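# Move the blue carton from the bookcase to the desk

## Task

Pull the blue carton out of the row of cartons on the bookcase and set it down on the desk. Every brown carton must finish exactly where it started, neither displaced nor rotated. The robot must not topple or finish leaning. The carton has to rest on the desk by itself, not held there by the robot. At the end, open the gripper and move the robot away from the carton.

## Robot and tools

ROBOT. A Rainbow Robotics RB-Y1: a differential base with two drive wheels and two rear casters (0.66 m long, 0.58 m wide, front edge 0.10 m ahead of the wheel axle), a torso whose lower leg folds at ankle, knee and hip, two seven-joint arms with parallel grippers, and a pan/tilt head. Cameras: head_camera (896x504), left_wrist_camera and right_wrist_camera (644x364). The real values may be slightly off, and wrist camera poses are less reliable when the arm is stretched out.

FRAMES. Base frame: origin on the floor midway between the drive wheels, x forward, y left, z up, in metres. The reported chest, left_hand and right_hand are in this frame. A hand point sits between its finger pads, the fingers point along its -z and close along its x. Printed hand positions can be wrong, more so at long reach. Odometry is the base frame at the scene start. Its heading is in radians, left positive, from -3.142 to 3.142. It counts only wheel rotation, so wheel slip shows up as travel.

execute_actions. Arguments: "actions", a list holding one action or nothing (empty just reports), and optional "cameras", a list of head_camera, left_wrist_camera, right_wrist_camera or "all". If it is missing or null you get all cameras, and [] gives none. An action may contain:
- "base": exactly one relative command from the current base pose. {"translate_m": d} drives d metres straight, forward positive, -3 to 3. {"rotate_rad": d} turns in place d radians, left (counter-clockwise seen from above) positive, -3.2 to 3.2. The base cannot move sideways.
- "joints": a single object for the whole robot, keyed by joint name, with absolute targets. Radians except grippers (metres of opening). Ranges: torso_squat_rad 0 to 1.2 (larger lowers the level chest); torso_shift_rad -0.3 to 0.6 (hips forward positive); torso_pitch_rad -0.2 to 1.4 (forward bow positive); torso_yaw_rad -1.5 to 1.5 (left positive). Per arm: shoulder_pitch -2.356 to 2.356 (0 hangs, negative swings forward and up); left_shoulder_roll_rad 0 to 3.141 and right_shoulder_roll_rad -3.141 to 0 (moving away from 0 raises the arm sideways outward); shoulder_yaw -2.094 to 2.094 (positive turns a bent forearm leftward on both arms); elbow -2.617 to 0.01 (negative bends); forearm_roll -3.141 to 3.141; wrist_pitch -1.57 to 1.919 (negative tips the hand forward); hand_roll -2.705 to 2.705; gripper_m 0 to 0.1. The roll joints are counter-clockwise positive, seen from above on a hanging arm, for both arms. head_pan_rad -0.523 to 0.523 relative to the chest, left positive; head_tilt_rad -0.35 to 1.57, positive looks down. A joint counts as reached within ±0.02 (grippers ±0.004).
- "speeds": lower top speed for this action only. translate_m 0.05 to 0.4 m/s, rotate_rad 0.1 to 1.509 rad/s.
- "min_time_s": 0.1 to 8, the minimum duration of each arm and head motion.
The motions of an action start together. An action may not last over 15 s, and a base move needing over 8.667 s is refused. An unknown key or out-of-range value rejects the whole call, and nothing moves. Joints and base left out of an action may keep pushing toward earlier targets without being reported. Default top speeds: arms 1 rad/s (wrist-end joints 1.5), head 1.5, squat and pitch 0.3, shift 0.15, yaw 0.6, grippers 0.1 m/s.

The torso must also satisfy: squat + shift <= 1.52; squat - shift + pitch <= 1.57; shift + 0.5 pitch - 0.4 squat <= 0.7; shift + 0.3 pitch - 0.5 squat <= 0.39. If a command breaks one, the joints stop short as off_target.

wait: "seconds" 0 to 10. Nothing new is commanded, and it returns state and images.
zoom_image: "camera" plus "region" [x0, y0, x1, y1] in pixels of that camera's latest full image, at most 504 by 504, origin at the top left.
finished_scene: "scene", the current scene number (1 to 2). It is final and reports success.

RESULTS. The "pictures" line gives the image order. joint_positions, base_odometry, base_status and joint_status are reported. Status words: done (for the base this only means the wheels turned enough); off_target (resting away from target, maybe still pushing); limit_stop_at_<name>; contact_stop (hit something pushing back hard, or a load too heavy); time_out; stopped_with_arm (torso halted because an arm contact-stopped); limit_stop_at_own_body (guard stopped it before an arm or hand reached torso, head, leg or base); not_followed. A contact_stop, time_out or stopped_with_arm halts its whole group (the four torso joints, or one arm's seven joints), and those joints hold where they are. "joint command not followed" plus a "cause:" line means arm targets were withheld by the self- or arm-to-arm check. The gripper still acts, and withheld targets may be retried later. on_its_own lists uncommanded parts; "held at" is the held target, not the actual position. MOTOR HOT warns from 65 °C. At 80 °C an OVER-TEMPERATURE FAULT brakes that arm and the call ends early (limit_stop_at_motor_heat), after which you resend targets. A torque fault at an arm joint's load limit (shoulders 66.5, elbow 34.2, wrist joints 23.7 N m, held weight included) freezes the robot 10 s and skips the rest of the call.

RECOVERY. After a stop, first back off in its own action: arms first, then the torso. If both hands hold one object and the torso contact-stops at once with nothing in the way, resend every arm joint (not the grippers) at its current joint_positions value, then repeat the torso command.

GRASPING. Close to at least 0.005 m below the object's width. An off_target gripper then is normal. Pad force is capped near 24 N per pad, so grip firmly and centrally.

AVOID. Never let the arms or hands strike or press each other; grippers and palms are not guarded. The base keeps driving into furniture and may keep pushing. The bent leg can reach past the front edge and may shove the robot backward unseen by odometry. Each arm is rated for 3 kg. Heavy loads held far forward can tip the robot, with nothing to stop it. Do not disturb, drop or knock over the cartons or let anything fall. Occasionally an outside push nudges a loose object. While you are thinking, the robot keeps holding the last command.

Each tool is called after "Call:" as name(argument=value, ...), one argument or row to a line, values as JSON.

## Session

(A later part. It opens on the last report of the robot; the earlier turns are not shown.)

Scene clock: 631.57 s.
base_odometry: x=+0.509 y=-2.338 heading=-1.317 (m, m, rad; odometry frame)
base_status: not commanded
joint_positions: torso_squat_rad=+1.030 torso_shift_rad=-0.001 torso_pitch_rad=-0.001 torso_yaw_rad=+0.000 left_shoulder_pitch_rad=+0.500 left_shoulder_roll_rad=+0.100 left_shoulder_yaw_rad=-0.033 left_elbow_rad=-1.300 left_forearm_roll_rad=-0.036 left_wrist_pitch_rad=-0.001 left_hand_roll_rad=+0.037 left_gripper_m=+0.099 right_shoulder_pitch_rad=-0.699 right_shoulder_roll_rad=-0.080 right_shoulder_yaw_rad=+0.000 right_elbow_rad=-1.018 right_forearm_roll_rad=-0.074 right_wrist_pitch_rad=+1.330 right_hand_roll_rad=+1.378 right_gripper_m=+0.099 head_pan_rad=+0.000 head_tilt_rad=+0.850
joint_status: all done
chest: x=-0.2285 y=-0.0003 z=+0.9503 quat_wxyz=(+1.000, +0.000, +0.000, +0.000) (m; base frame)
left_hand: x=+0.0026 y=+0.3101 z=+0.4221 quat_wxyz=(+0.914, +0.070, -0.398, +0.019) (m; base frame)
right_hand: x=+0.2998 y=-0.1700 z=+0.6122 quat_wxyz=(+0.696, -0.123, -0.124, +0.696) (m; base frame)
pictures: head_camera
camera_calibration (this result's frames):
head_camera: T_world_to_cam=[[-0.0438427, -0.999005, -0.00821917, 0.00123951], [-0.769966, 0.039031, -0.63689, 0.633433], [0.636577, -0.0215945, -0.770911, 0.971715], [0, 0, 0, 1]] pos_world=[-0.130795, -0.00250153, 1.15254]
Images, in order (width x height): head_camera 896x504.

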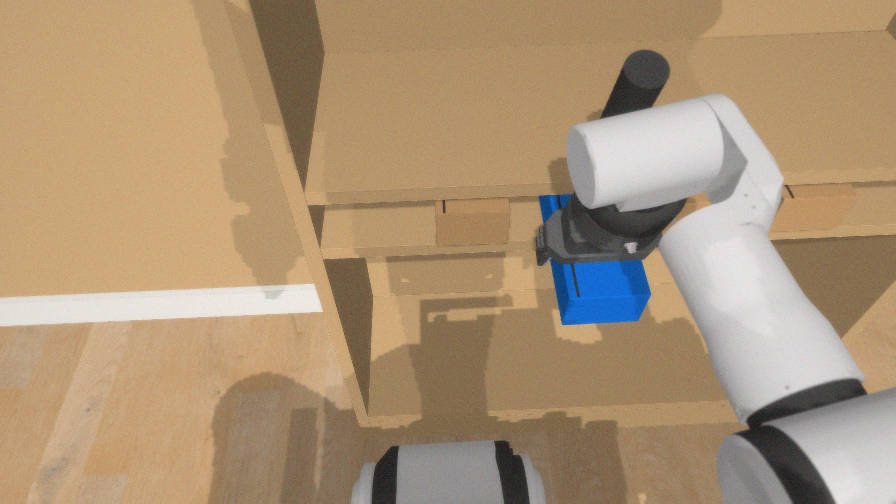

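Call:
execute_actions(
  actions=[
    {"base": {"translate_m": -0.025}, "speeds": {"translate_m": 0.08}, "joints": {"right_forearm_roll_rad": -0.02, "right_wrist_pitch_rad": 1.085, "right_hand_roll_rad": 1.359}, "min_time_s": 1.2},
  ],
  cameras=["head_camera", "right_wrist_camera"],
)

Scene clock: 638.70 s.
base_odometry: x=+0.503 y=-2.313 heading=-1.317 (m, m, rad; odometry frame)
base_status: done
joint_positions: torso_squat_rad=+1.030 torso_shift_rad=-0.001 torso_pitch_rad=-0.001 torso_yaw_rad=+0.000 left_shoulder_pitch_rad=+0.500 left_shoulder_roll_rad=+0.100 left_shoulder_yaw_rad=-0.033 left_elbow_rad=-1.300 left_forearm_roll_rad=-0.036 left_wrist_pitch_rad=-0.001 left_hand_roll_rad=+0.037 left_gripper_m=+0.099 right_shoulder_pitch_rad=-0.699 right_shoulder_roll_rad=-0.080 right_shoulder_yaw_rad=+0.000 right_elbow_rad=-1.018 right_forearm_roll_rad=-0.020 right_wrist_pitch_rad=+1.085 right_hand_roll_rad=+1.359 right_gripper_m=+0.099 head_pan_rad=+0.000 head_tilt_rad=+0.850
joint_status: all done
chest: x=-0.2285 y=-0.0003 z=+0.9503 quat_wxyz=(+1.000, +0.000, +0.000, +0.000) (m; base frame)
left_hand: x=+0.0025 y=+0.3101 z=+0.4221 quat_wxyz=(+0.914, +0.070, -0.398, +0.019) (m; base frame)
right_hand: x=+0.3508 y=-0.1701 z=+0.6384 quat_wxyz=(+0.675, -0.209, -0.209, +0.676) (m; base frame)
pictures: head_camera, right_wrist_camera
camera_calibration (this result's frames):
head_camera: T_world_to_cam=[[-0.043843, -0.999005, -0.00821868, 0.00123876], [-0.769973, 0.0390311, -0.636882, 0.633417], [0.636569, -0.0215947, -0.770917, 0.971716], [0, 0, 0, 1]] pos_world=[-0.130796, -0.00250155, 1.15253]
right_wrist_camera: T_world_to_cam=[[-0.00811368, -0.999882, 0.013043, -0.177188], [-0.998559, 0.00879342, 0.0529317, 0.352154], [-0.0530402, -0.0125948, -0.998513, 0.741198], [0, 0, 0, 1]] pos_world=[0.389522, -0.170929, 0.723767]
Images, in order (width x height): head_camera 896x504, right_wrist_camera 644x364.

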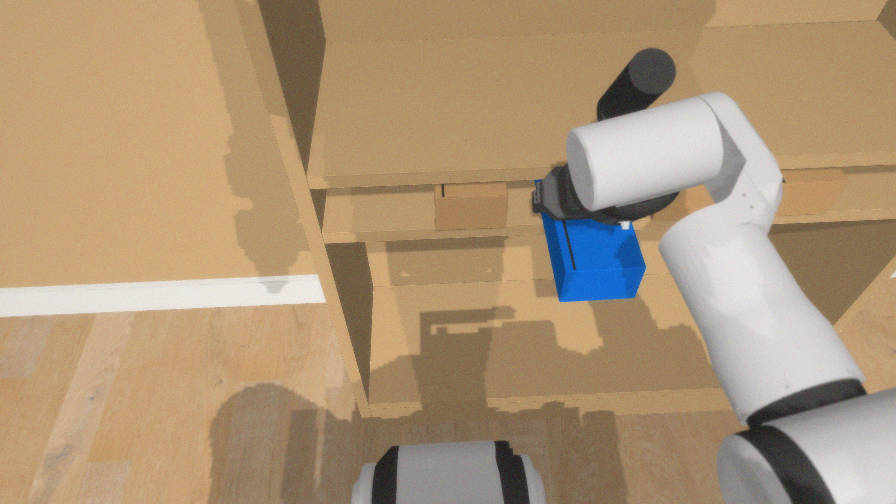

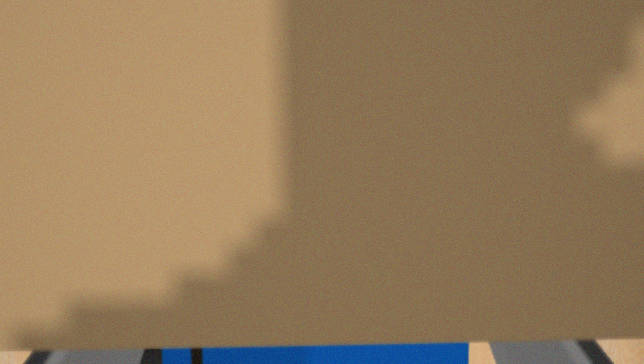

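Call:
execute_actions(
  actions=[
    {"base": {"translate_m": 0.01}, "speeds": {"translate_m": 0.05}, "joints": {"torso_squat_rad": 1.053}},
  ],
  cameras=["head_camera", "right_wrist_camera"],
)

Scene clock: 647.87 s.
base_odometry: x=+0.506 y=-2.323 heading=-1.317 (m, m, rad; odometry frame)
base_status: done
joint_positions: torso_squat_rad=+1.053 torso_shift_rad=-0.001 torso_pitch_rad=-0.001 torso_yaw_rad=+0.000 left_shoulder_pitch_rad=+0.500 left_shoulder_roll_rad=+0.100 left_shoulder_yaw_rad=-0.033 left_elbow_rad=-1.300 left_forearm_roll_rad=-0.036 left_wrist_pitch_rad=-0.001 left_hand_roll_rad=+0.037 left_gripper_m=+0.099 right_shoulder_pitch_rad=-0.699 right_shoulder_roll_rad=-0.080 right_shoulder_yaw_rad=+0.000 right_elbow_rad=-1.018 right_forearm_roll_rad=-0.020 right_wrist_pitch_rad=+1.085 right_hand_roll_rad=+1.359 right_gripper_m=+0.099 head_pan_rad=+0.000 head_tilt_rad=+0.850
joint_status: all done
chest: x=-0.2285 y=-0.0003 z=+0.9364 quat_wxyz=(+1.000, +0.000, +0.000, +0.000) (m; base frame)
left_hand: x=+0.0026 y=+0.3101 z=+0.4082 quat_wxyz=(+0.914, +0.070, -0.398, +0.019) (m; base frame)
right_hand: x=+0.3507 y=-0.1702 z=+0.6243 quat_wxyz=(+0.676, -0.209, -0.209, +0.675) (m; base frame)
pictures: head_camera, right_wrist_camera
camera_calibration (this result's frames):
head_camera: T_world_to_cam=[[-0.0438588, -0.999004, -0.00822125, 0.00113176], [-0.769936, 0.0390437, -0.636926, 0.624611], [0.636612, -0.021605, -0.770881, 0.960986], [0, 0, 0, 1]] pos_world=[-0.130815, -0.00249444, 1.13865]
right_wrist_camera: T_world_to_cam=[[-0.00827999, -0.99988, 0.0130623, -0.177033], [-0.998539, 0.008965, 0.0532858, 0.352582], [-0.0533965, -0.012602, -0.998494, 0.727262], [0, 0, 0, 1]] pos_world=[0.389435, -0.171008, 0.709692]
Images, in order (width x height): head_camera 896x504, right_wrist_camera 644x364.

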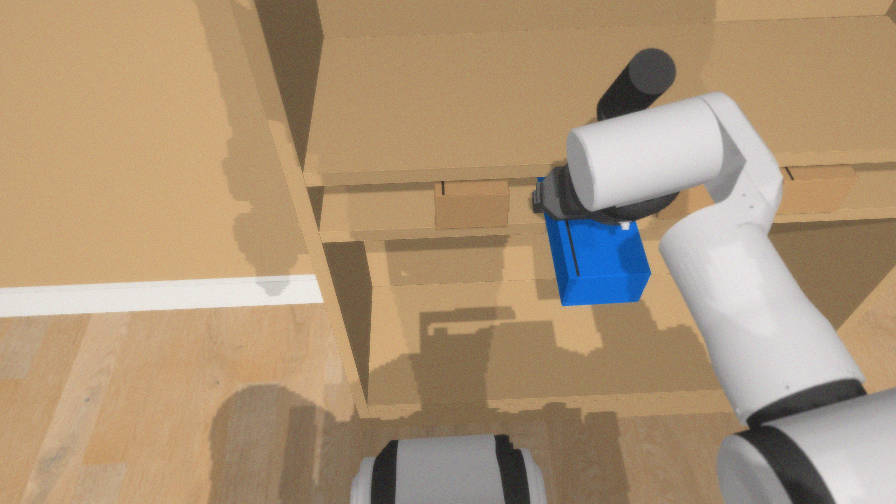

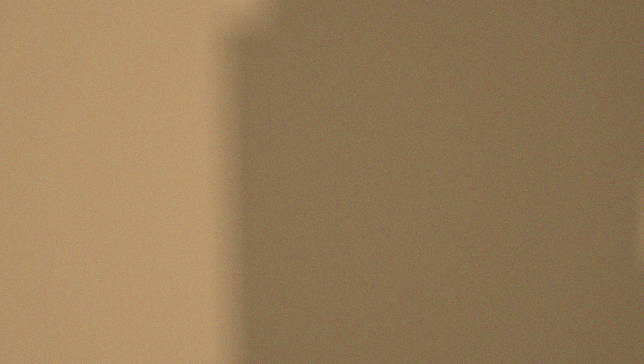

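Grip and pull out until the rear is still just on the shelf.

Call:
execute_actions(
  actions=[
    {"joints": {"right_gripper_m": 0.06}},
  ],
  cameras=[],
)

Call:
execute_actions(
  actions=[
    {"base": {"translate_m": -0.11}, "speeds": {"translate_m": 0.1}},
  ],
  cameras=["head_camera", "right_wrist_camera"],
)

Call:
execute_actions(
  actions=[
    {"joints": {"torso_squat_rad": 1.025}},
  ],
  cameras=["head_camera", "right_wrist_camera"],
)

Scene clock: 656.30 s.
base_odometry: x=+0.506 y=-2.323 heading=-1.317 (m, m, rad; odometry frame)
base_status: not commanded
joint_positions: torso_squat_rad=+1.053 torso_shift_rad=-0.001 torso_pitch_rad=-0.001 torso_yaw_rad=+0.000 left_shoulder_pitch_rad=+0.500 left_shoulder_roll_rad=+0.100 left_shoulder_yaw_rad=-0.033 left_elbow_rad=-1.300 left_forearm_roll_rad=-0.036 left_wrist_pitch_rad=-0.001 left_hand_roll_rad=+0.037 left_gripper_m=+0.099 right_shoulder_pitch_rad=-0.699 right_shoulder_roll_rad=-0.080 right_shoulder_yaw_rad=+0.000 right_elbow_rad=-1.018 right_forearm_roll_rad=-0.020 right_wrist_pitch_rad=+1.085 right_hand_roll_rad=+1.359 right_gripper_m=+0.084 head_pan_rad=+0.000 head_tilt_rad=+0.850
joint_status: right_gripper_m off_target (ended at +0.084, target +0.060)
chest: x=-0.2285 y=-0.0003 z=+0.9364 quat_wxyz=(+1.000, +0.000, +0.000, +0.000) (m; base frame)
left_hand: x=+0.0026 y=+0.3101 z=+0.4082 quat_wxyz=(+0.914, +0.070, -0.398, +0.019) (m; base frame)
right_hand: x=+0.3507 y=-0.1702 z=+0.6243 quat_wxyz=(+0.676, -0.209, -0.209, +0.675) (m; base frame)
pictures: none
No camera images: the call's "cameras" was empty. Leave "cameras" out to get every camera's image.

Scene clock: 658.20 s.
base_odometry: x=+0.478 y=-2.216 heading=-1.318 (m, m, rad; odometry frame)
base_status: done
joint_positions: torso_squat_rad=+1.053 torso_shift_rad=-0.001 torso_pitch_rad=-0.001 torso_yaw_rad=+0.000 left_shoulder_pitch_rad=+0.500 left_shoulder_roll_rad=+0.100 left_shoulder_yaw_rad=-0.033 left_elbow_rad=-1.300 left_forearm_roll_rad=-0.036 left_wrist_pitch_rad=-0.001 left_hand_roll_rad=+0.037 left_gripper_m=+0.099 right_shoulder_pitch_rad=-0.699 right_shoulder_roll_rad=-0.080 right_shoulder_yaw_rad=+0.000 right_elbow_rad=-1.018 right_forearm_roll_rad=-0.020 right_wrist_pitch_rad=+1.085 right_hand_roll_rad=+1.359 right_gripper_m=+0.084 head_pan_rad=+0.000 head_tilt_rad=+0.850
joint_status: not commanded
chest: x=-0.2285 y=-0.0003 z=+0.9364 quat_wxyz=(+1.000, +0.000, +0.000, +0.000) (m; base frame)
left_hand: x=+0.0025 y=+0.3102 z=+0.4082 quat_wxyz=(+0.914, +0.070, -0.398, +0.019) (m; base frame)
right_hand: x=+0.3508 y=-0.1701 z=+0.6244 quat_wxyz=(+0.675, -0.209, -0.209, +0.675) (m; base frame)
pictures: head_camera, right_wrist_camera
camera_calibration (this result's frames):
head_camera: T_world_to_cam=[[-0.0438592, -0.999004, -0.00821742, 0.00112971], [-0.769991, 0.0390434, -0.636858, 0.624564], [0.636545, -0.0216048, -0.770937, 0.960999], [0, 0, 0, 1]] pos_world=[-0.130761, -0.00249437, 1.13864]
right_wrist_camera: T_world_to_cam=[[-0.00821544, -0.999881, 0.0130375, -0.177004], [-0.998551, 0.00889648, 0.0530692, 0.352802], [-0.0531788, -0.0125826, -0.998506, 0.727269], [0, 0, 0, 1]] pos_world=[0.389512, -0.170971, 0.709767]
Images, in order (width x height): head_camera 896x504, right_wrist_camera 644x364.

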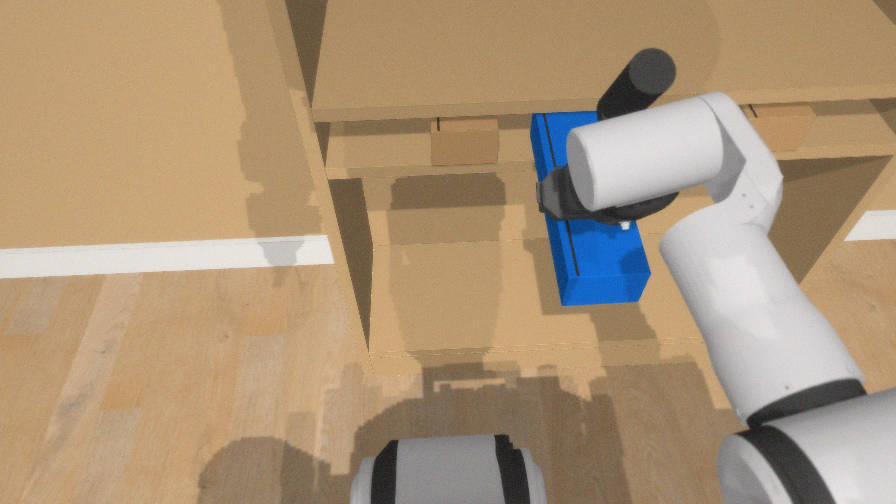

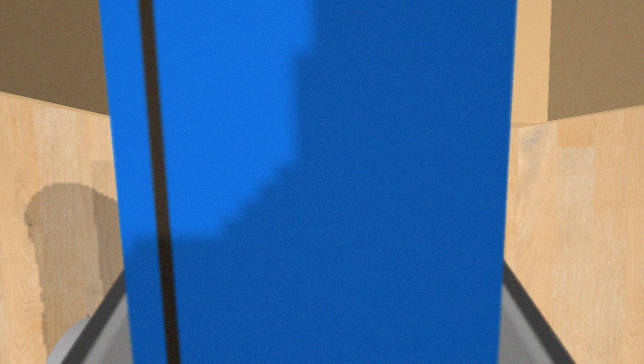

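Scene clock: 658.93 s.
base_odometry: x=+0.478 y=-2.216 heading=-1.318 (m, m, rad; odometry frame)
base_status: not commanded
joint_positions: torso_squat_rad=+1.025 torso_shift_rad=-0.001 torso_pitch_rad=+0.000 torso_yaw_rad=+0.000 left_shoulder_pitch_rad=+0.500 left_shoulder_roll_rad=+0.100 left_shoulder_yaw_rad=-0.033 left_elbow_rad=-1.300 left_forearm_roll_rad=-0.036 left_wrist_pitch_rad=-0.001 left_hand_roll_rad=+0.037 left_gripper_m=+0.099 right_shoulder_pitch_rad=-0.699 right_shoulder_roll_rad=-0.080 right_shoulder_yaw_rad=+0.000 right_elbow_rad=-1.018 right_forearm_roll_rad=-0.020 right_wrist_pitch_rad=+1.085 right_hand_roll_rad=+1.359 right_gripper_m=+0.084 head_pan_rad=+0.000 head_tilt_rad=+0.850
joint_status: all done
chest: x=-0.2283 y=-0.0003 z=+0.9533 quat_wxyz=(+1.000, +0.000, +0.000, +0.000) (m; base frame)
left_hand: x=+0.0025 y=+0.3101 z=+0.4250 quat_wxyz=(+0.914, +0.070, -0.398, +0.019) (m; base frame)
right_hand: x=+0.3505 y=-0.1703 z=+0.6407 quat_wxyz=(+0.676, -0.209, -0.209, +0.676) (m; base frame)
pictures: head_camera, right_wrist_camera
camera_calibration (this result's frames):
head_camera: T_world_to_cam=[[-0.0438611, -0.999004, -0.00820225, 0.00124886], [-0.770214, 0.0390427, -0.63659, 0.635128], [0.636276, -0.021604, -0.771159, 0.974102], [0, 0, 0, 1]] pos_world=[-0.130558, -0.00250503, 1.15551]
right_wrist_camera: T_world_to_cam=[[-0.00841656, -0.999878, 0.0131553, -0.177359], [-0.998477, 0.00912052, 0.0544015, 0.350861], [-0.0545149, -0.0126774, -0.998432, 0.743944], [0, 0, 0, 1]] pos_world=[0.38939, -0.171106, 0.726024]
Images, in order (width x height): head_camera 896x504, right_wrist_camera 644x364.

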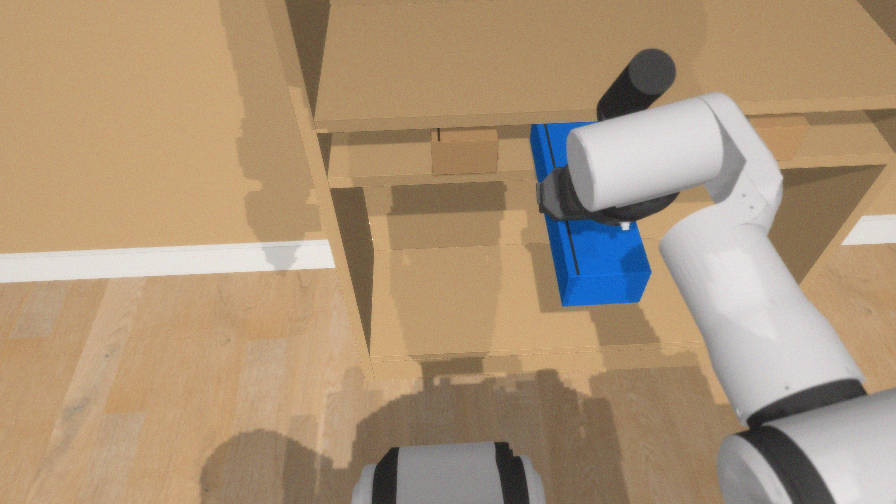

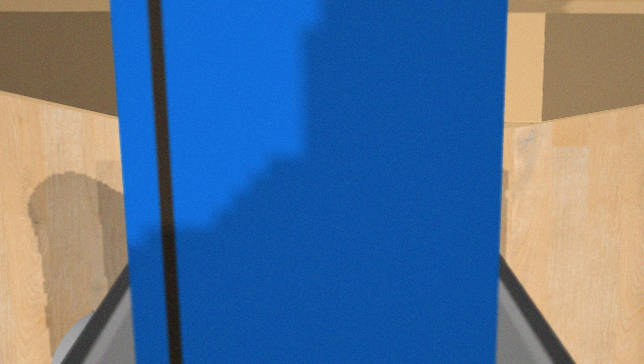

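Call:
zoom_image(
  camera="head_camera",
  region=[420, 90, 680, 320],
)

Region (420, 90, 680, 320) of head_camera's 896x504 image, scaled by 1.938, with more detail than that image has; it fills the top 446 rows of this view, and the rest is white.

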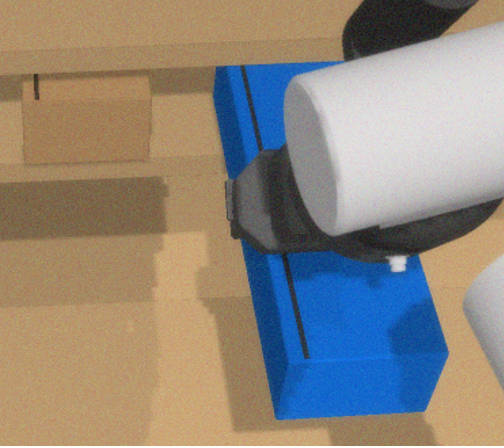

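Call:
execute_actions(
  actions=[
    {"joints": {"torso_squat_rad": 1.053}},
  ],
  cameras=[],
)

Call:
execute_actions(
  actions=[
    {"base": {"translate_m": 0.085}, "speeds": {"translate_m": 0.1}},
  ],
  cameras=[],
)

Call:
execute_actions(
  actions=[
    {"joints": {"right_gripper_m": 0.1}},
  ],
  cameras=["head_camera", "right_wrist_camera"],
)

Scene clock: 691.97 s.
base_odometry: x=+0.478 y=-2.216 heading=-1.318 (m, m, rad; odometry frame)
base_status: not commanded
joint_positions: torso_squat_rad=+1.053 torso_shift_rad=-0.001 torso_pitch_rad=-0.001 torso_yaw_rad=+0.000 left_shoulder_pitch_rad=+0.500 left_shoulder_roll_rad=+0.100 left_shoulder_yaw_rad=-0.033 left_elbow_rad=-1.300 left_forearm_roll_rad=-0.036 left_wrist_pitch_rad=-0.001 left_hand_roll_rad=+0.037 left_gripper_m=+0.099 right_shoulder_pitch_rad=-0.699 right_shoulder_roll_rad=-0.080 right_shoulder_yaw_rad=+0.000 right_elbow_rad=-1.018 right_forearm_roll_rad=-0.020 right_wrist_pitch_rad=+1.085 right_hand_roll_rad=+1.359 right_gripper_m=+0.084 head_pan_rad=+0.000 head_tilt_rad=+0.850
joint_status: all done
chest: x=-0.2285 y=-0.0003 z=+0.9364 quat_wxyz=(+1.000, +0.000, +0.000, +0.000) (m; base frame)
left_hand: x=+0.0026 y=+0.3101 z=+0.4082 quat_wxyz=(+0.914, +0.070, -0.398, +0.019) (m; base frame)
right_hand: x=+0.3506 y=-0.1702 z=+0.6242 quat_wxyz=(+0.676, -0.209, -0.209, +0.676) (m; base frame)
pictures: none
No camera images: the call's "cameras" was empty. Leave "cameras" out to get every camera's image.

Scene clock: 693.53 s.
base_odometry: x=+0.499 y=-2.299 heading=-1.318 (m, m, rad; odometry frame)
base_status: done
joint_positions: torso_squat_rad=+1.053 torso_shift_rad=-0.001 torso_pitch_rad=-0.001 torso_yaw_rad=+0.000 left_shoulder_pitch_rad=+0.500 left_shoulder_roll_rad=+0.100 left_shoulder_yaw_rad=-0.033 left_elbow_rad=-1.300 left_forearm_roll_rad=-0.036 left_wrist_pitch_rad=-0.001 left_hand_roll_rad=+0.037 left_gripper_m=+0.099 right_shoulder_pitch_rad=-0.699 right_shoulder_roll_rad=-0.080 right_shoulder_yaw_rad=+0.000 right_elbow_rad=-1.018 right_forearm_roll_rad=-0.020 right_wrist_pitch_rad=+1.085 right_hand_roll_rad=+1.359 right_gripper_m=+0.084 head_pan_rad=+0.000 head_tilt_rad=+0.850
joint_status: not commanded
chest: x=-0.2285 y=-0.0003 z=+0.9364 quat_wxyz=(+1.000, +0.000, +0.000, +0.000) (m; base frame)
left_hand: x=+0.0026 y=+0.3101 z=+0.4082 quat_wxyz=(+0.914, +0.070, -0.398, +0.019) (m; base frame)
right_hand: x=+0.3509 y=-0.1700 z=+0.6247 quat_wxyz=(+0.675, -0.209, -0.209, +0.675) (m; base frame)
pictures: none
No camera images: the call's "cameras" was empty. Leave "cameras" out to get every camera's image.

Scene clock: 694.40 s.
base_odometry: x=+0.499 y=-2.299 heading=-1.318 (m, m, rad; odometry frame)
base_status: not commanded
joint_positions: torso_squat_rad=+1.053 torso_shift_rad=-0.001 torso_pitch_rad=-0.001 torso_yaw_rad=+0.000 left_shoulder_pitch_rad=+0.500 left_shoulder_roll_rad=+0.100 left_shoulder_yaw_rad=-0.033 left_elbow_rad=-1.300 left_forearm_roll_rad=-0.036 left_wrist_pitch_rad=-0.001 left_hand_roll_rad=+0.037 left_gripper_m=+0.099 right_shoulder_pitch_rad=-0.699 right_shoulder_roll_rad=-0.080 right_shoulder_yaw_rad=+0.000 right_elbow_rad=-1.018 right_forearm_roll_rad=-0.020 right_wrist_pitch_rad=+1.085 right_hand_roll_rad=+1.359 right_gripper_m=+0.099 head_pan_rad=+0.000 head_tilt_rad=+0.850
joint_status: all done
chest: x=-0.2285 y=-0.0003 z=+0.9364 quat_wxyz=(+1.000, +0.000, +0.000, +0.000) (m; base frame)
left_hand: x=+0.0026 y=+0.3101 z=+0.4082 quat_wxyz=(+0.914, +0.070, -0.398, +0.019) (m; base frame)
right_hand: x=+0.3509 y=-0.1700 z=+0.6246 quat_wxyz=(+0.675, -0.209, -0.209, +0.675) (m; base frame)
pictures: head_camera, right_wrist_camera
camera_calibration (this result's frames):
head_camera: T_world_to_cam=[[-0.0438582, -0.999004, -0.0082181, 0.00113034], [-0.769981, 0.0390428, -0.636871, 0.624575], [0.636557, -0.0216042, -0.770927, 0.960999], [0, 0, 0, 1]] pos_world=[-0.13077, -0.0024943, 1.13864]
right_wrist_camera: T_world_to_cam=[[-0.00809006, -0.999883, 0.013002, -0.176953], [-0.998579, 0.00876296, 0.0525583, 0.353242], [-0.0526661, -0.0125583, -0.998533, 0.727366], [0, 0, 0, 1]] pos_world=[0.389616, -0.170893, 0.710034]
Images, in order (width x height): head_camera 896x504, right_wrist_camera 644x364.

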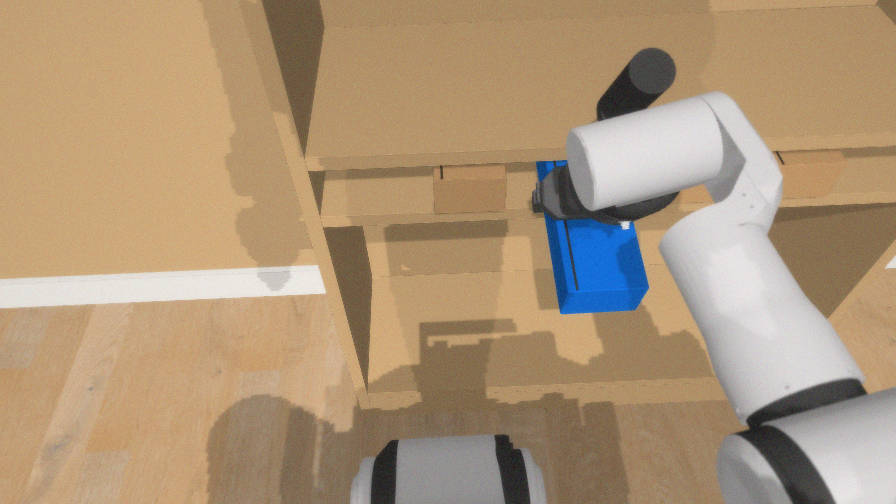

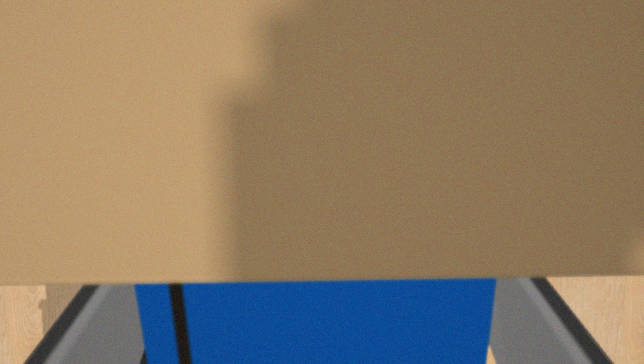

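Call:
execute_actions(
  actions=[
    {"base": {"translate_m": 0.022}, "speeds": {"translate_m": 0.05}},
  ],
  cameras=["head_camera"],
)

Call:
execute_actions(
  actions=[
    {"joints": {"right_gripper_m": 0.06}},
  ],
  cameras=[],
)

Call:
execute_actions(
  actions=[
    {"base": {"translate_m": -0.07}, "speeds": {"translate_m": 0.08}},
  ],
  cameras=["head_camera", "right_wrist_camera"],
)

Scene clock: 703.43 s.
base_odometry: x=+0.505 y=-2.320 heading=-1.318 (m, m, rad; odometry frame)
base_status: done
joint_positions: torso_squat_rad=+1.053 torso_shift_rad=-0.001 torso_pitch_rad=+0.000 torso_yaw_rad=+0.000 left_shoulder_pitch_rad=+0.500 left_shoulder_roll_rad=+0.100 left_shoulder_yaw_rad=-0.033 left_elbow_rad=-1.300 left_forearm_roll_rad=-0.036 left_wrist_pitch_rad=-0.001 left_hand_roll_rad=+0.037 left_gripper_m=+0.099 right_shoulder_pitch_rad=-0.699 right_shoulder_roll_rad=-0.080 right_shoulder_yaw_rad=+0.000 right_elbow_rad=-1.018 right_forearm_roll_rad=-0.020 right_wrist_pitch_rad=+1.085 right_hand_roll_rad=+1.359 right_gripper_m=+0.099 head_pan_rad=+0.000 head_tilt_rad=+0.850
joint_status: not commanded
chest: x=-0.2285 y=-0.0003 z=+0.9364 quat_wxyz=(+1.000, +0.000, +0.000, +0.000) (m; base frame)
left_hand: x=+0.0026 y=+0.3101 z=+0.4082 quat_wxyz=(+0.914, +0.070, -0.398, +0.019) (m; base frame)
right_hand: x=+0.3508 y=-0.1701 z=+0.6245 quat_wxyz=(+0.675, -0.209, -0.209, +0.675) (m; base frame)
pictures: head_camera
camera_calibration (this result's frames):
head_camera: T_world_to_cam=[[-0.0438589, -0.999004, -0.00821531, 0.00112867], [-0.77002, 0.0390428, -0.636824, 0.624542], [0.636511, -0.0216045, -0.770965, 0.961011], [0, 0, 0, 1]] pos_world=[-0.130734, -0.00249421, 1.13864]
Images, in order (width x height): head_camera 896x504.

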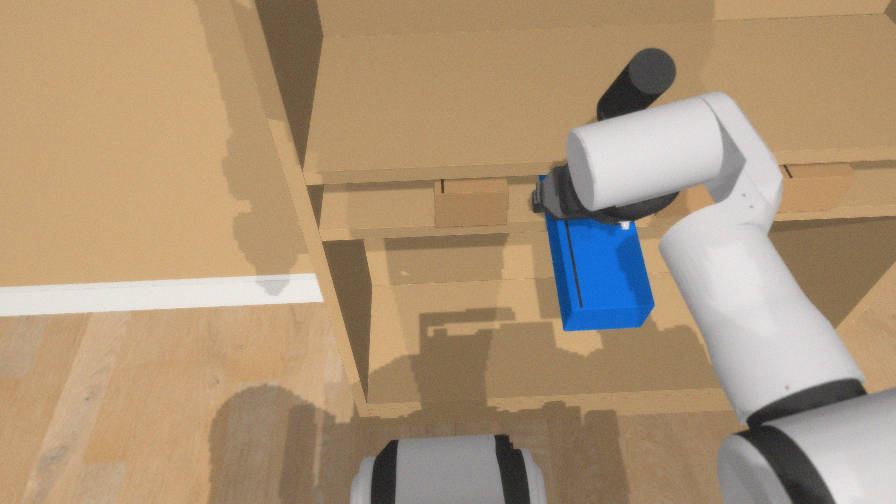

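Scene clock: 704.30 s.
base_odometry: x=+0.505 y=-2.320 heading=-1.318 (m, m, rad; odometry frame)
base_status: not commanded
joint_positions: torso_squat_rad=+1.053 torso_shift_rad=-0.001 torso_pitch_rad=+0.000 torso_yaw_rad=+0.000 left_shoulder_pitch_rad=+0.500 left_shoulder_roll_rad=+0.100 left_shoulder_yaw_rad=-0.033 left_elbow_rad=-1.300 left_forearm_roll_rad=-0.036 left_wrist_pitch_rad=-0.001 left_hand_roll_rad=+0.037 left_gripper_m=+0.099 right_shoulder_pitch_rad=-0.699 right_shoulder_roll_rad=-0.080 right_shoulder_yaw_rad=+0.000 right_elbow_rad=-1.018 right_forearm_roll_rad=-0.020 right_wrist_pitch_rad=+1.085 right_hand_roll_rad=+1.359 right_gripper_m=+0.084 head_pan_rad=+0.000 head_tilt_rad=+0.850
joint_status: right_gripper_m off_target (ended at +0.084, target +0.060)
chest: x=-0.2285 y=-0.0003 z=+0.9364 quat_wxyz=(+1.000, +0.000, +0.000, +0.000) (m; base frame)
left_hand: x=+0.0026 y=+0.3101 z=+0.4082 quat_wxyz=(+0.914, +0.070, -0.398, +0.019) (m; base frame)
right_hand: x=+0.3508 y=-0.1701 z=+0.6245 quat_wxyz=(+0.675, -0.209, -0.209, +0.675) (m; base frame)
pictures: none
No camera images: the call's "cameras" was empty. Leave "cameras" out to get every camera's image.

Scene clock: 705.87 s.
base_odometry: x=+0.487 y=-2.252 heading=-1.318 (m, m, rad; odometry frame)
base_status: done
joint_positions: torso_squat_rad=+1.053 torso_shift_rad=-0.001 torso_pitch_rad=-0.001 torso_yaw_rad=+0.000 left_shoulder_pitch_rad=+0.500 left_shoulder_roll_rad=+0.100 left_shoulder_yaw_rad=-0.033 left_elbow_rad=-1.300 left_forearm_roll_rad=-0.036 left_wrist_pitch_rad=-0.001 left_hand_roll_rad=+0.037 left_gripper_m=+0.099 right_shoulder_pitch_rad=-0.699 right_shoulder_roll_rad=-0.080 right_shoulder_yaw_rad=+0.000 right_elbow_rad=-1.018 right_forearm_roll_rad=-0.020 right_wrist_pitch_rad=+1.085 right_hand_roll_rad=+1.359 right_gripper_m=+0.084 head_pan_rad=+0.000 head_tilt_rad=+0.850
joint_status: not commanded
chest: x=-0.2285 y=-0.0003 z=+0.9364 quat_wxyz=(+1.000, +0.000, +0.000, +0.000) (m; base frame)
left_hand: x=+0.0025 y=+0.3101 z=+0.4082 quat_wxyz=(+0.914, +0.070, -0.398, +0.019) (m; base frame)
right_hand: x=+0.3508 y=-0.1701 z=+0.6244 quat_wxyz=(+0.675, -0.209, -0.209, +0.675) (m; base frame)
pictures: head_camera, right_wrist_camera
camera_calibration (this result's frames):
head_camera: T_world_to_cam=[[-0.0438581, -0.999004, -0.00821755, 0.00112992], [-0.769988, 0.0390425, -0.636863, 0.624564], [0.636549, -0.0216042, -0.770933, 0.960999], [0, 0, 0, 1]] pos_world=[-0.130767, -0.00249418, 1.13864]
right_wrist_camera: T_world_to_cam=[[-0.00822252, -0.999881, 0.0130417, -0.177011], [-0.998553, 0.00890346, 0.0530432, 0.352819], [-0.0531531, -0.0125867, -0.998507, 0.727261], [0, 0, 0, 1]] pos_world=[0.389509, -0.170977, 0.709769]
Images, in order (width x height): head_camera 896x504, right_wrist_camera 644x364.

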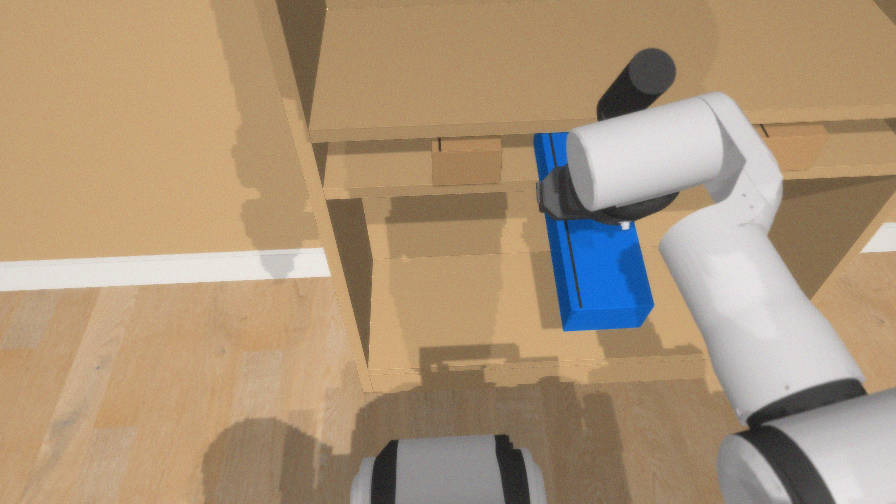

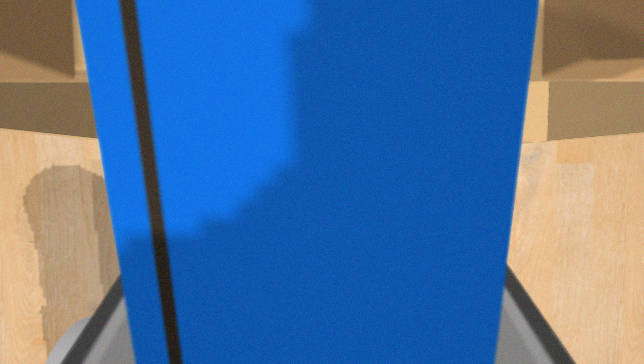

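Call:
execute_actions(
  actions=[
    {"base": {"translate_m": -0.12}, "speeds": {"translate_m": 0.15}},
  ],
  cameras=["head_camera", "right_wrist_camera"],
)

Call:
execute_actions(
  actions=[
    {"base": {"translate_m": -2.7}, "joints": {"torso_squat_rad": 0.6, "right_wrist_pitch_rad": 1.185, "right_forearm_roll_rad": -0.04, "right_hand_roll_rad": 1.367, "head_tilt_rad": 0.6}, "min_time_s": 2},
  ],
  cameras=["head_camera", "right_wrist_camera"],
)

Scene clock: 738.80 s.
base_odometry: x=+0.457 y=-2.136 heading=-1.319 (m, m, rad; odometry frame)
base_status: done
joint_positions: torso_squat_rad=+1.053 torso_shift_rad=-0.001 torso_pitch_rad=-0.001 torso_yaw_rad=+0.000 left_shoulder_pitch_rad=+0.500 left_shoulder_roll_rad=+0.100 left_shoulder_yaw_rad=-0.033 left_elbow_rad=-1.300 left_forearm_roll_rad=-0.036 left_wrist_pitch_rad=-0.001 left_hand_roll_rad=+0.037 left_gripper_m=+0.099 right_shoulder_pitch_rad=-0.699 right_shoulder_roll_rad=-0.080 right_shoulder_yaw_rad=+0.000 right_elbow_rad=-1.018 right_forearm_roll_rad=-0.020 right_wrist_pitch_rad=+1.085 right_hand_roll_rad=+1.359 right_gripper_m=+0.084 head_pan_rad=+0.000 head_tilt_rad=+0.850
joint_status: not commanded
chest: x=-0.2285 y=-0.0003 z=+0.9364 quat_wxyz=(+1.000, +0.000, +0.000, +0.000) (m; base frame)
left_hand: x=+0.0025 y=+0.3102 z=+0.4082 quat_wxyz=(+0.914, +0.070, -0.398, +0.019) (m; base frame)
right_hand: x=+0.3507 y=-0.1701 z=+0.6244 quat_wxyz=(+0.675, -0.209, -0.209, +0.675) (m; base frame)
pictures: head_camera, right_wrist_camera
camera_calibration (this result's frames):
head_camera: T_world_to_cam=[[-0.0438581, -0.999004, -0.00821981, 0.00113112], [-0.769975, 0.0390436, -0.636878, 0.624573], [0.636564, -0.0216032, -0.770921, 0.960996], [0, 0, 0, 1]] pos_world=[-0.13078, -0.00249496, 1.13864]
right_wrist_camera: T_world_to_cam=[[-0.00823649, -0.999881, 0.0130454, -0.177017], [-0.99855, 0.00891805, 0.0530789, 0.35278], [-0.0531889, -0.0125893, -0.998505, 0.727254], [0, 0, 0, 1]] pos_world=[0.389493, -0.170986, 0.70975]
Images, in order (width x height): head_camera 896x504, right_wrist_camera 644x364.

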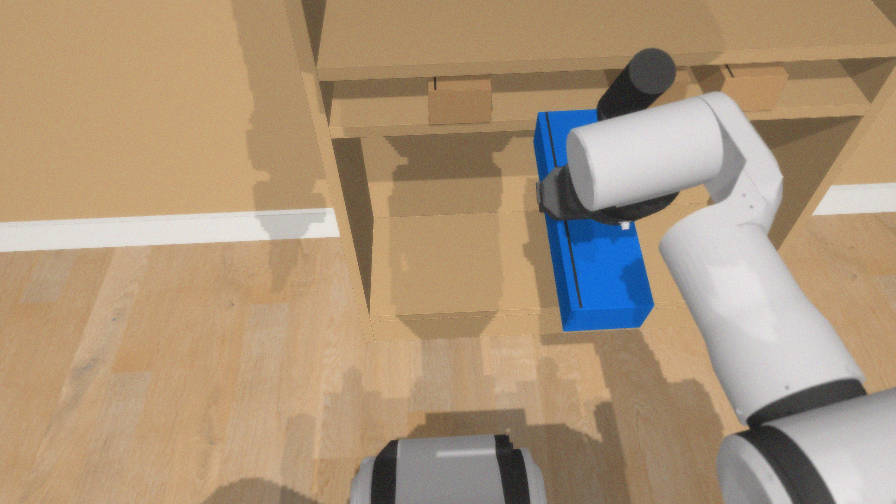

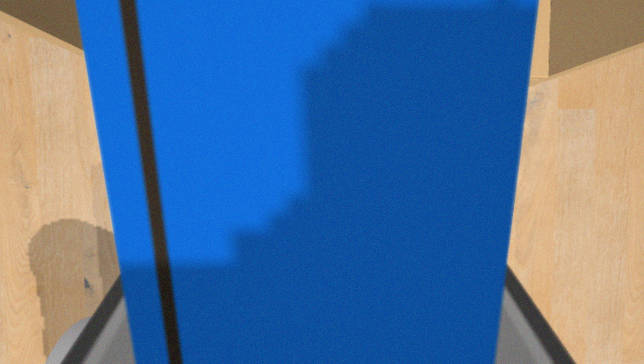

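Scene clock: 747.10 s.
base_odometry: x=-0.215 y=+0.479 heading=-1.319 (m, m, rad; odometry frame)
base_status: done
joint_positions: torso_squat_rad=+0.600 torso_shift_rad=-0.001 torso_pitch_rad=-0.001 torso_yaw_rad=+0.000 left_shoulder_pitch_rad=+0.500 left_shoulder_roll_rad=+0.100 left_shoulder_yaw_rad=-0.033 left_elbow_rad=-1.300 left_forearm_roll_rad=-0.036 left_wrist_pitch_rad=-0.001 left_hand_roll_rad=+0.037 left_gripper_m=+0.099 right_shoulder_pitch_rad=-0.699 right_shoulder_roll_rad=-0.080 right_shoulder_yaw_rad=+0.000 right_elbow_rad=-1.018 right_forearm_roll_rad=-0.040 right_wrist_pitch_rad=+1.185 right_hand_roll_rad=+1.367 right_gripper_m=+0.084 head_pan_rad=+0.000 head_tilt_rad=+0.600
joint_status: all done
chest: x=-0.2287 y=-0.0005 z=+1.1677 quat_wxyz=(+1.000, +0.000, +0.000, +0.000) (m; base frame)
left_hand: x=+0.0023 y=+0.3100 z=+0.6394 quat_wxyz=(+0.914, +0.070, -0.398, +0.019) (m; base frame)
right_hand: x=+0.3306 y=-0.1710 z=+0.8434 quat_wxyz=(+0.686, -0.175, -0.174, +0.685) (m; base frame)
pictures: head_camera, right_wrist_camera
camera_calibration (this result's frames):
head_camera: T_world_to_cam=[[-0.0405529, -0.999002, -0.0187246, 0.017928], [-0.58854, 0.0390266, -0.807525, 1.04263], [0.80745, -0.0217273, -0.589536, 0.926655], [0, 0, 0, 1]] pos_world=[-0.133869, -0.00264652, 1.38858]
right_wrist_camera: T_world_to_cam=[[-0.00884037, -0.99983, 0.016159, -0.183308], [-0.98799, 0.0112264, 0.154111, 0.232699], [-0.154266, -0.0146025, -0.987921, 0.968969], [0, 0, 0, 1]] pos_world=[0.377763, -0.17174, 0.924366]
Images, in order (width x height): head_camera 896x504, right_wrist_camera 644x364.

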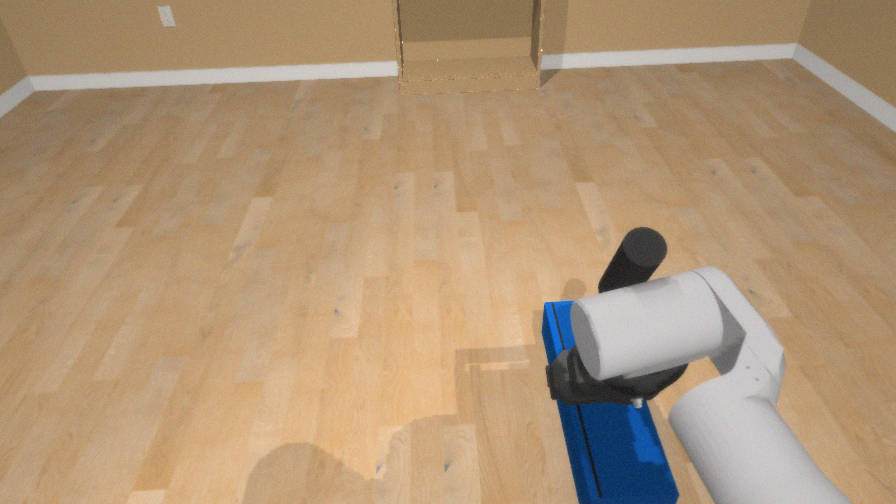

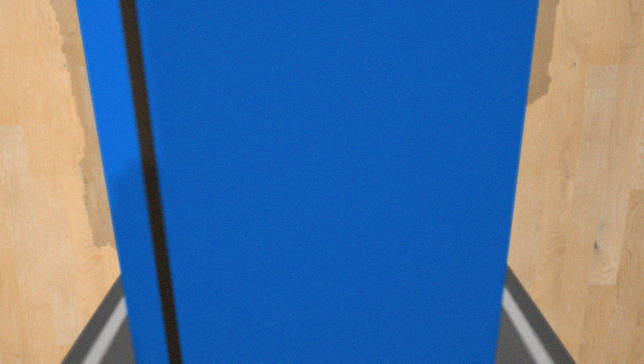

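Call:
execute_actions(
  actions=[
    {"base": {"rotate_rad": -3.0}},
  ],
  cameras=["head_camera", "right_wrist_camera"],
)

Scene clock: 757.60 s.
base_odometry: x=-0.215 y=+0.479 heading=+1.965 (m, m, rad; odometry frame)
base_status: done
joint_positions: torso_squat_rad=+0.600 torso_shift_rad=-0.001 torso_pitch_rad=-0.001 torso_yaw_rad=+0.000 left_shoulder_pitch_rad=+0.500 left_shoulder_roll_rad=+0.100 left_shoulder_yaw_rad=-0.033 left_elbow_rad=-1.300 left_forearm_roll_rad=-0.036 left_wrist_pitch_rad=-0.001 left_hand_roll_rad=+0.037 left_gripper_m=+0.099 right_shoulder_pitch_rad=-0.699 right_shoulder_roll_rad=-0.080 right_shoulder_yaw_rad=+0.000 right_elbow_rad=-1.018 right_forearm_roll_rad=-0.040 right_wrist_pitch_rad=+1.185 right_hand_roll_rad=+1.367 right_gripper_m=+0.084 head_pan_rad=+0.000 head_tilt_rad=+0.600
joint_status: not commanded
chest: x=-0.2288 y=-0.0004 z=+1.1677 quat_wxyz=(+1.000, +0.000, +0.000, +0.000) (m; base frame)
left_hand: x=+0.0023 y=+0.3100 z=+0.6395 quat_wxyz=(+0.914, +0.070, -0.398, +0.019) (m; base frame)
right_hand: x=+0.3305 y=-0.1710 z=+0.8434 quat_wxyz=(+0.686, -0.175, -0.174, +0.685) (m; base frame)
pictures: head_camera, right_wrist_camera
camera_calibration (this result's frames):
head_camera: T_world_to_cam=[[-0.0405509, -0.999002, -0.0187149, 0.0179296], [-0.588486, 0.0390161, -0.807565, 1.04266], [0.807489, -0.021734, -0.589481, 0.926645], [0, 0, 0, 1]] pos_world=[-0.13394, -0.00262889, 1.38859]
right_wrist_camera: T_world_to_cam=[[-0.00886011, -0.99983, 0.0161735, -0.183318], [-0.988, 0.0112471, 0.154042, 0.232727], [-0.154198, -0.0146146, -0.987932, 0.968987], [0, 0, 0, 1]] pos_world=[0.377725, -0.171743, 0.924409]
Images, in order (width x height): head_camera 896x504, right_wrist_camera 644x364.

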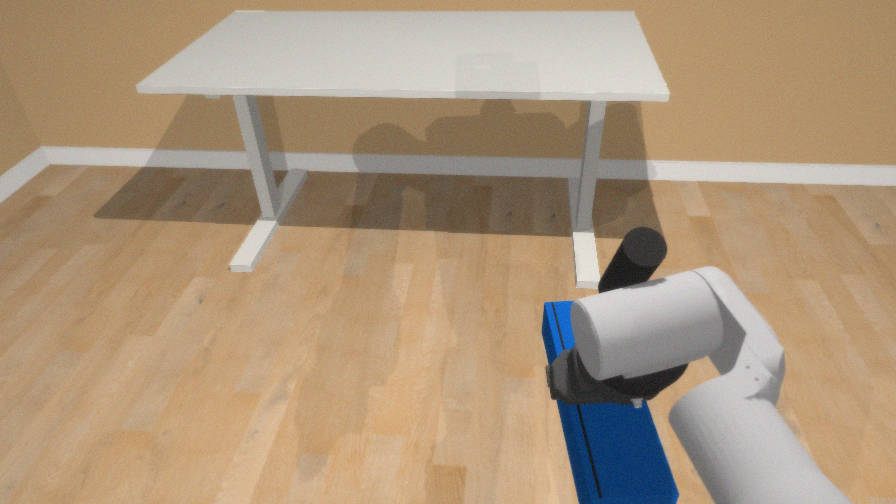

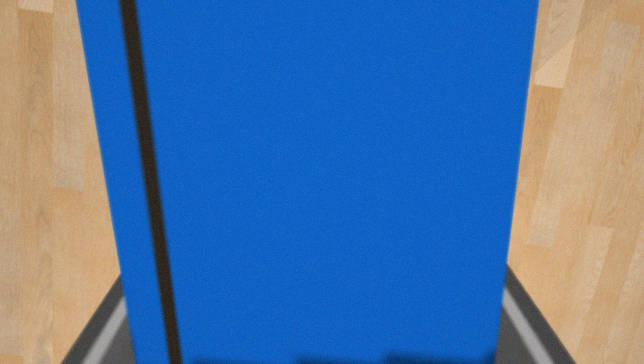

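Call:
execute_actions(
  actions=[
    {"base": {"translate_m": 1.35}, "joints": {"head_tilt_rad": 0.9}},
  ],
  cameras=["head_camera", "right_wrist_camera"],
)

Scene clock: 795.80 s.
base_odometry: x=-0.733 y=+1.726 heading=+1.965 (m, m, rad; odometry frame)
base_status: done
joint_positions: torso_squat_rad=+0.600 torso_shift_rad=-0.001 torso_pitch_rad=+0.000 torso_yaw_rad=+0.000 left_shoulder_pitch_rad=+0.500 left_shoulder_roll_rad=+0.100 left_shoulder_yaw_rad=-0.033 left_elbow_rad=-1.300 left_forearm_roll_rad=-0.036 left_wrist_pitch_rad=-0.001 left_hand_roll_rad=+0.037 left_gripper_m=+0.099 right_shoulder_pitch_rad=-0.699 right_shoulder_roll_rad=-0.080 right_shoulder_yaw_rad=+0.000 right_elbow_rad=-1.018 right_forearm_roll_rad=-0.040 right_wrist_pitch_rad=+1.185 right_hand_roll_rad=+1.367 right_gripper_m=+0.084 head_pan_rad=+0.000 head_tilt_rad=+0.900
joint_status: all done
chest: x=-0.2286 y=-0.0004 z=+1.1677 quat_wxyz=(+1.000, +0.000, +0.000, +0.000) (m; base frame)
left_hand: x=+0.0024 y=+0.3100 z=+0.6395 quat_wxyz=(+0.914, +0.070, -0.398, +0.019) (m; base frame)
right_hand: x=+0.3306 y=-0.1710 z=+0.8433 quat_wxyz=(+0.686, -0.175, -0.174, +0.685) (m; base frame)
pictures: head_camera, right_wrist_camera
camera_calibration (this result's frames):
head_camera: T_world_to_cam=[[-0.0441981, -0.999005, -0.00601955, -0.000180467], [-0.800938, 0.0390353, -0.597473, 0.71151], [0.597113, -0.0215859, -0.801866, 1.17351], [0, 0, 0, 1]] pos_world=[-0.130848, -0.00262315, 1.3661]
right_wrist_camera: T_world_to_cam=[[-0.00883882, -0.99983, 0.016176, -0.183315], [-0.987972, 0.0112291, 0.154224, 0.23266], [-0.154379, -0.0146183, -0.987903, 0.968949], [0, 0, 0, 1]] pos_world=[0.377828, -0.171732, 0.924312]
Images, in order (width x height): head_camera 896x504, right_wrist_camera 644x364.

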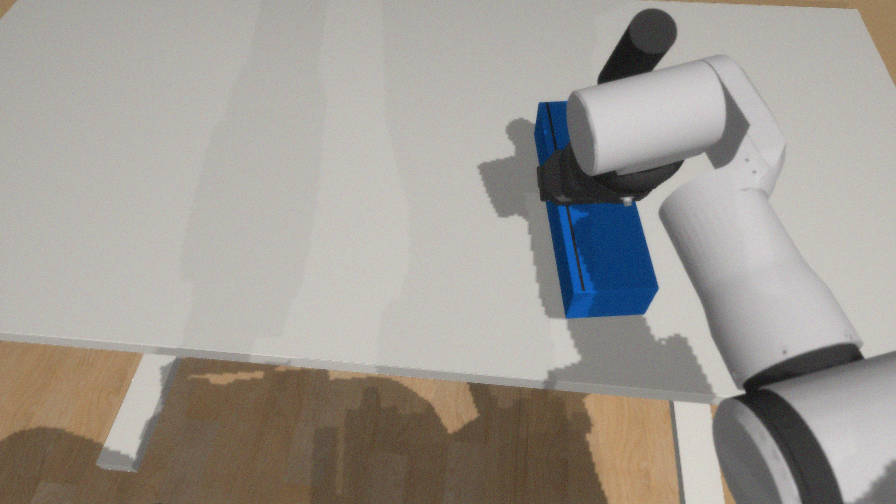

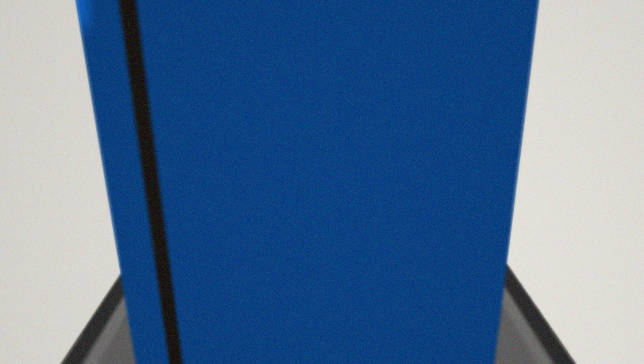

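Call:
execute_actions(
  actions=[
    {"joints": {"torso_squat_rad": 0.695}},
  ],
  cameras=["head_camera", "right_wrist_camera"],
)

Scene clock: 800.60 s.
base_odometry: x=-0.733 y=+1.726 heading=+1.965 (m, m, rad; odometry frame)
base_status: not commanded
joint_positions: torso_squat_rad=+0.695 torso_shift_rad=-0.001 torso_pitch_rad=-0.001 torso_yaw_rad=+0.000 left_shoulder_pitch_rad=+0.500 left_shoulder_roll_rad=+0.100 left_shoulder_yaw_rad=-0.033 left_elbow_rad=-1.300 left_forearm_roll_rad=-0.036 left_wrist_pitch_rad=-0.001 left_hand_roll_rad=+0.037 left_gripper_m=+0.099 right_shoulder_pitch_rad=-0.699 right_shoulder_roll_rad=-0.080 right_shoulder_yaw_rad=+0.000 right_elbow_rad=-1.018 right_forearm_roll_rad=-0.040 right_wrist_pitch_rad=+1.185 right_hand_roll_rad=+1.367 right_gripper_m=+0.084 head_pan_rad=+0.000 head_tilt_rad=+0.900
joint_status: all done
chest: x=-0.2287 y=-0.0004 z=+1.1276 quat_wxyz=(+1.000, +0.000, +0.000, +0.000) (m; base frame)
left_hand: x=+0.0025 y=+0.3100 z=+0.5994 quat_wxyz=(+0.914, +0.070, -0.398, +0.019) (m; base frame)
right_hand: x=+0.3306 y=-0.1710 z=+0.8033 quat_wxyz=(+0.686, -0.175, -0.174, +0.685) (m; base frame)
pictures: head_camera, right_wrist_camera
camera_calibration (this result's frames):
head_camera: T_world_to_cam=[[-0.0441958, -0.999005, -0.00602963, -0.000389475], [-0.800804, 0.0390346, -0.597654, 0.687708], [0.597294, -0.0215852, -0.801732, 1.14129], [0, 0, 0, 1]] pos_world=[-0.130982, -0.00259859, 1.32602]
right_wrist_camera: T_world_to_cam=[[-0.00885633, -0.99983, 0.0161743, -0.182644], [-0.988001, 0.0112434, 0.154036, 0.238967], [-0.154192, -0.014616, -0.987933, 0.929393], [0, 0, 0, 1]] pos_world=[0.377787, -0.171716, 0.884323]
Images, in order (width x height): head_camera 896x504, right_wrist_camera 644x364.

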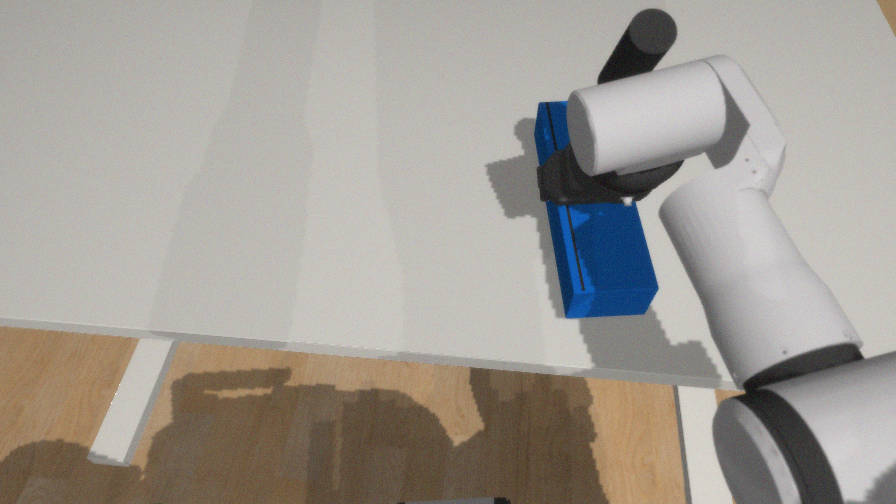

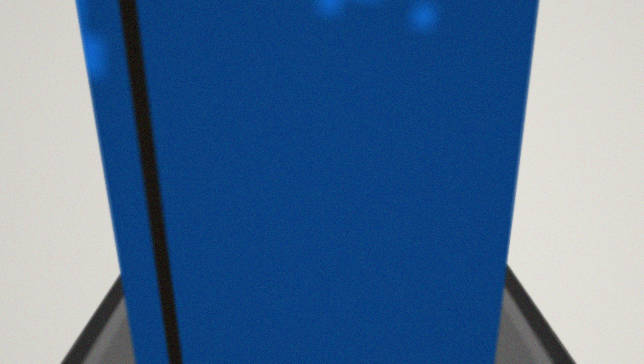

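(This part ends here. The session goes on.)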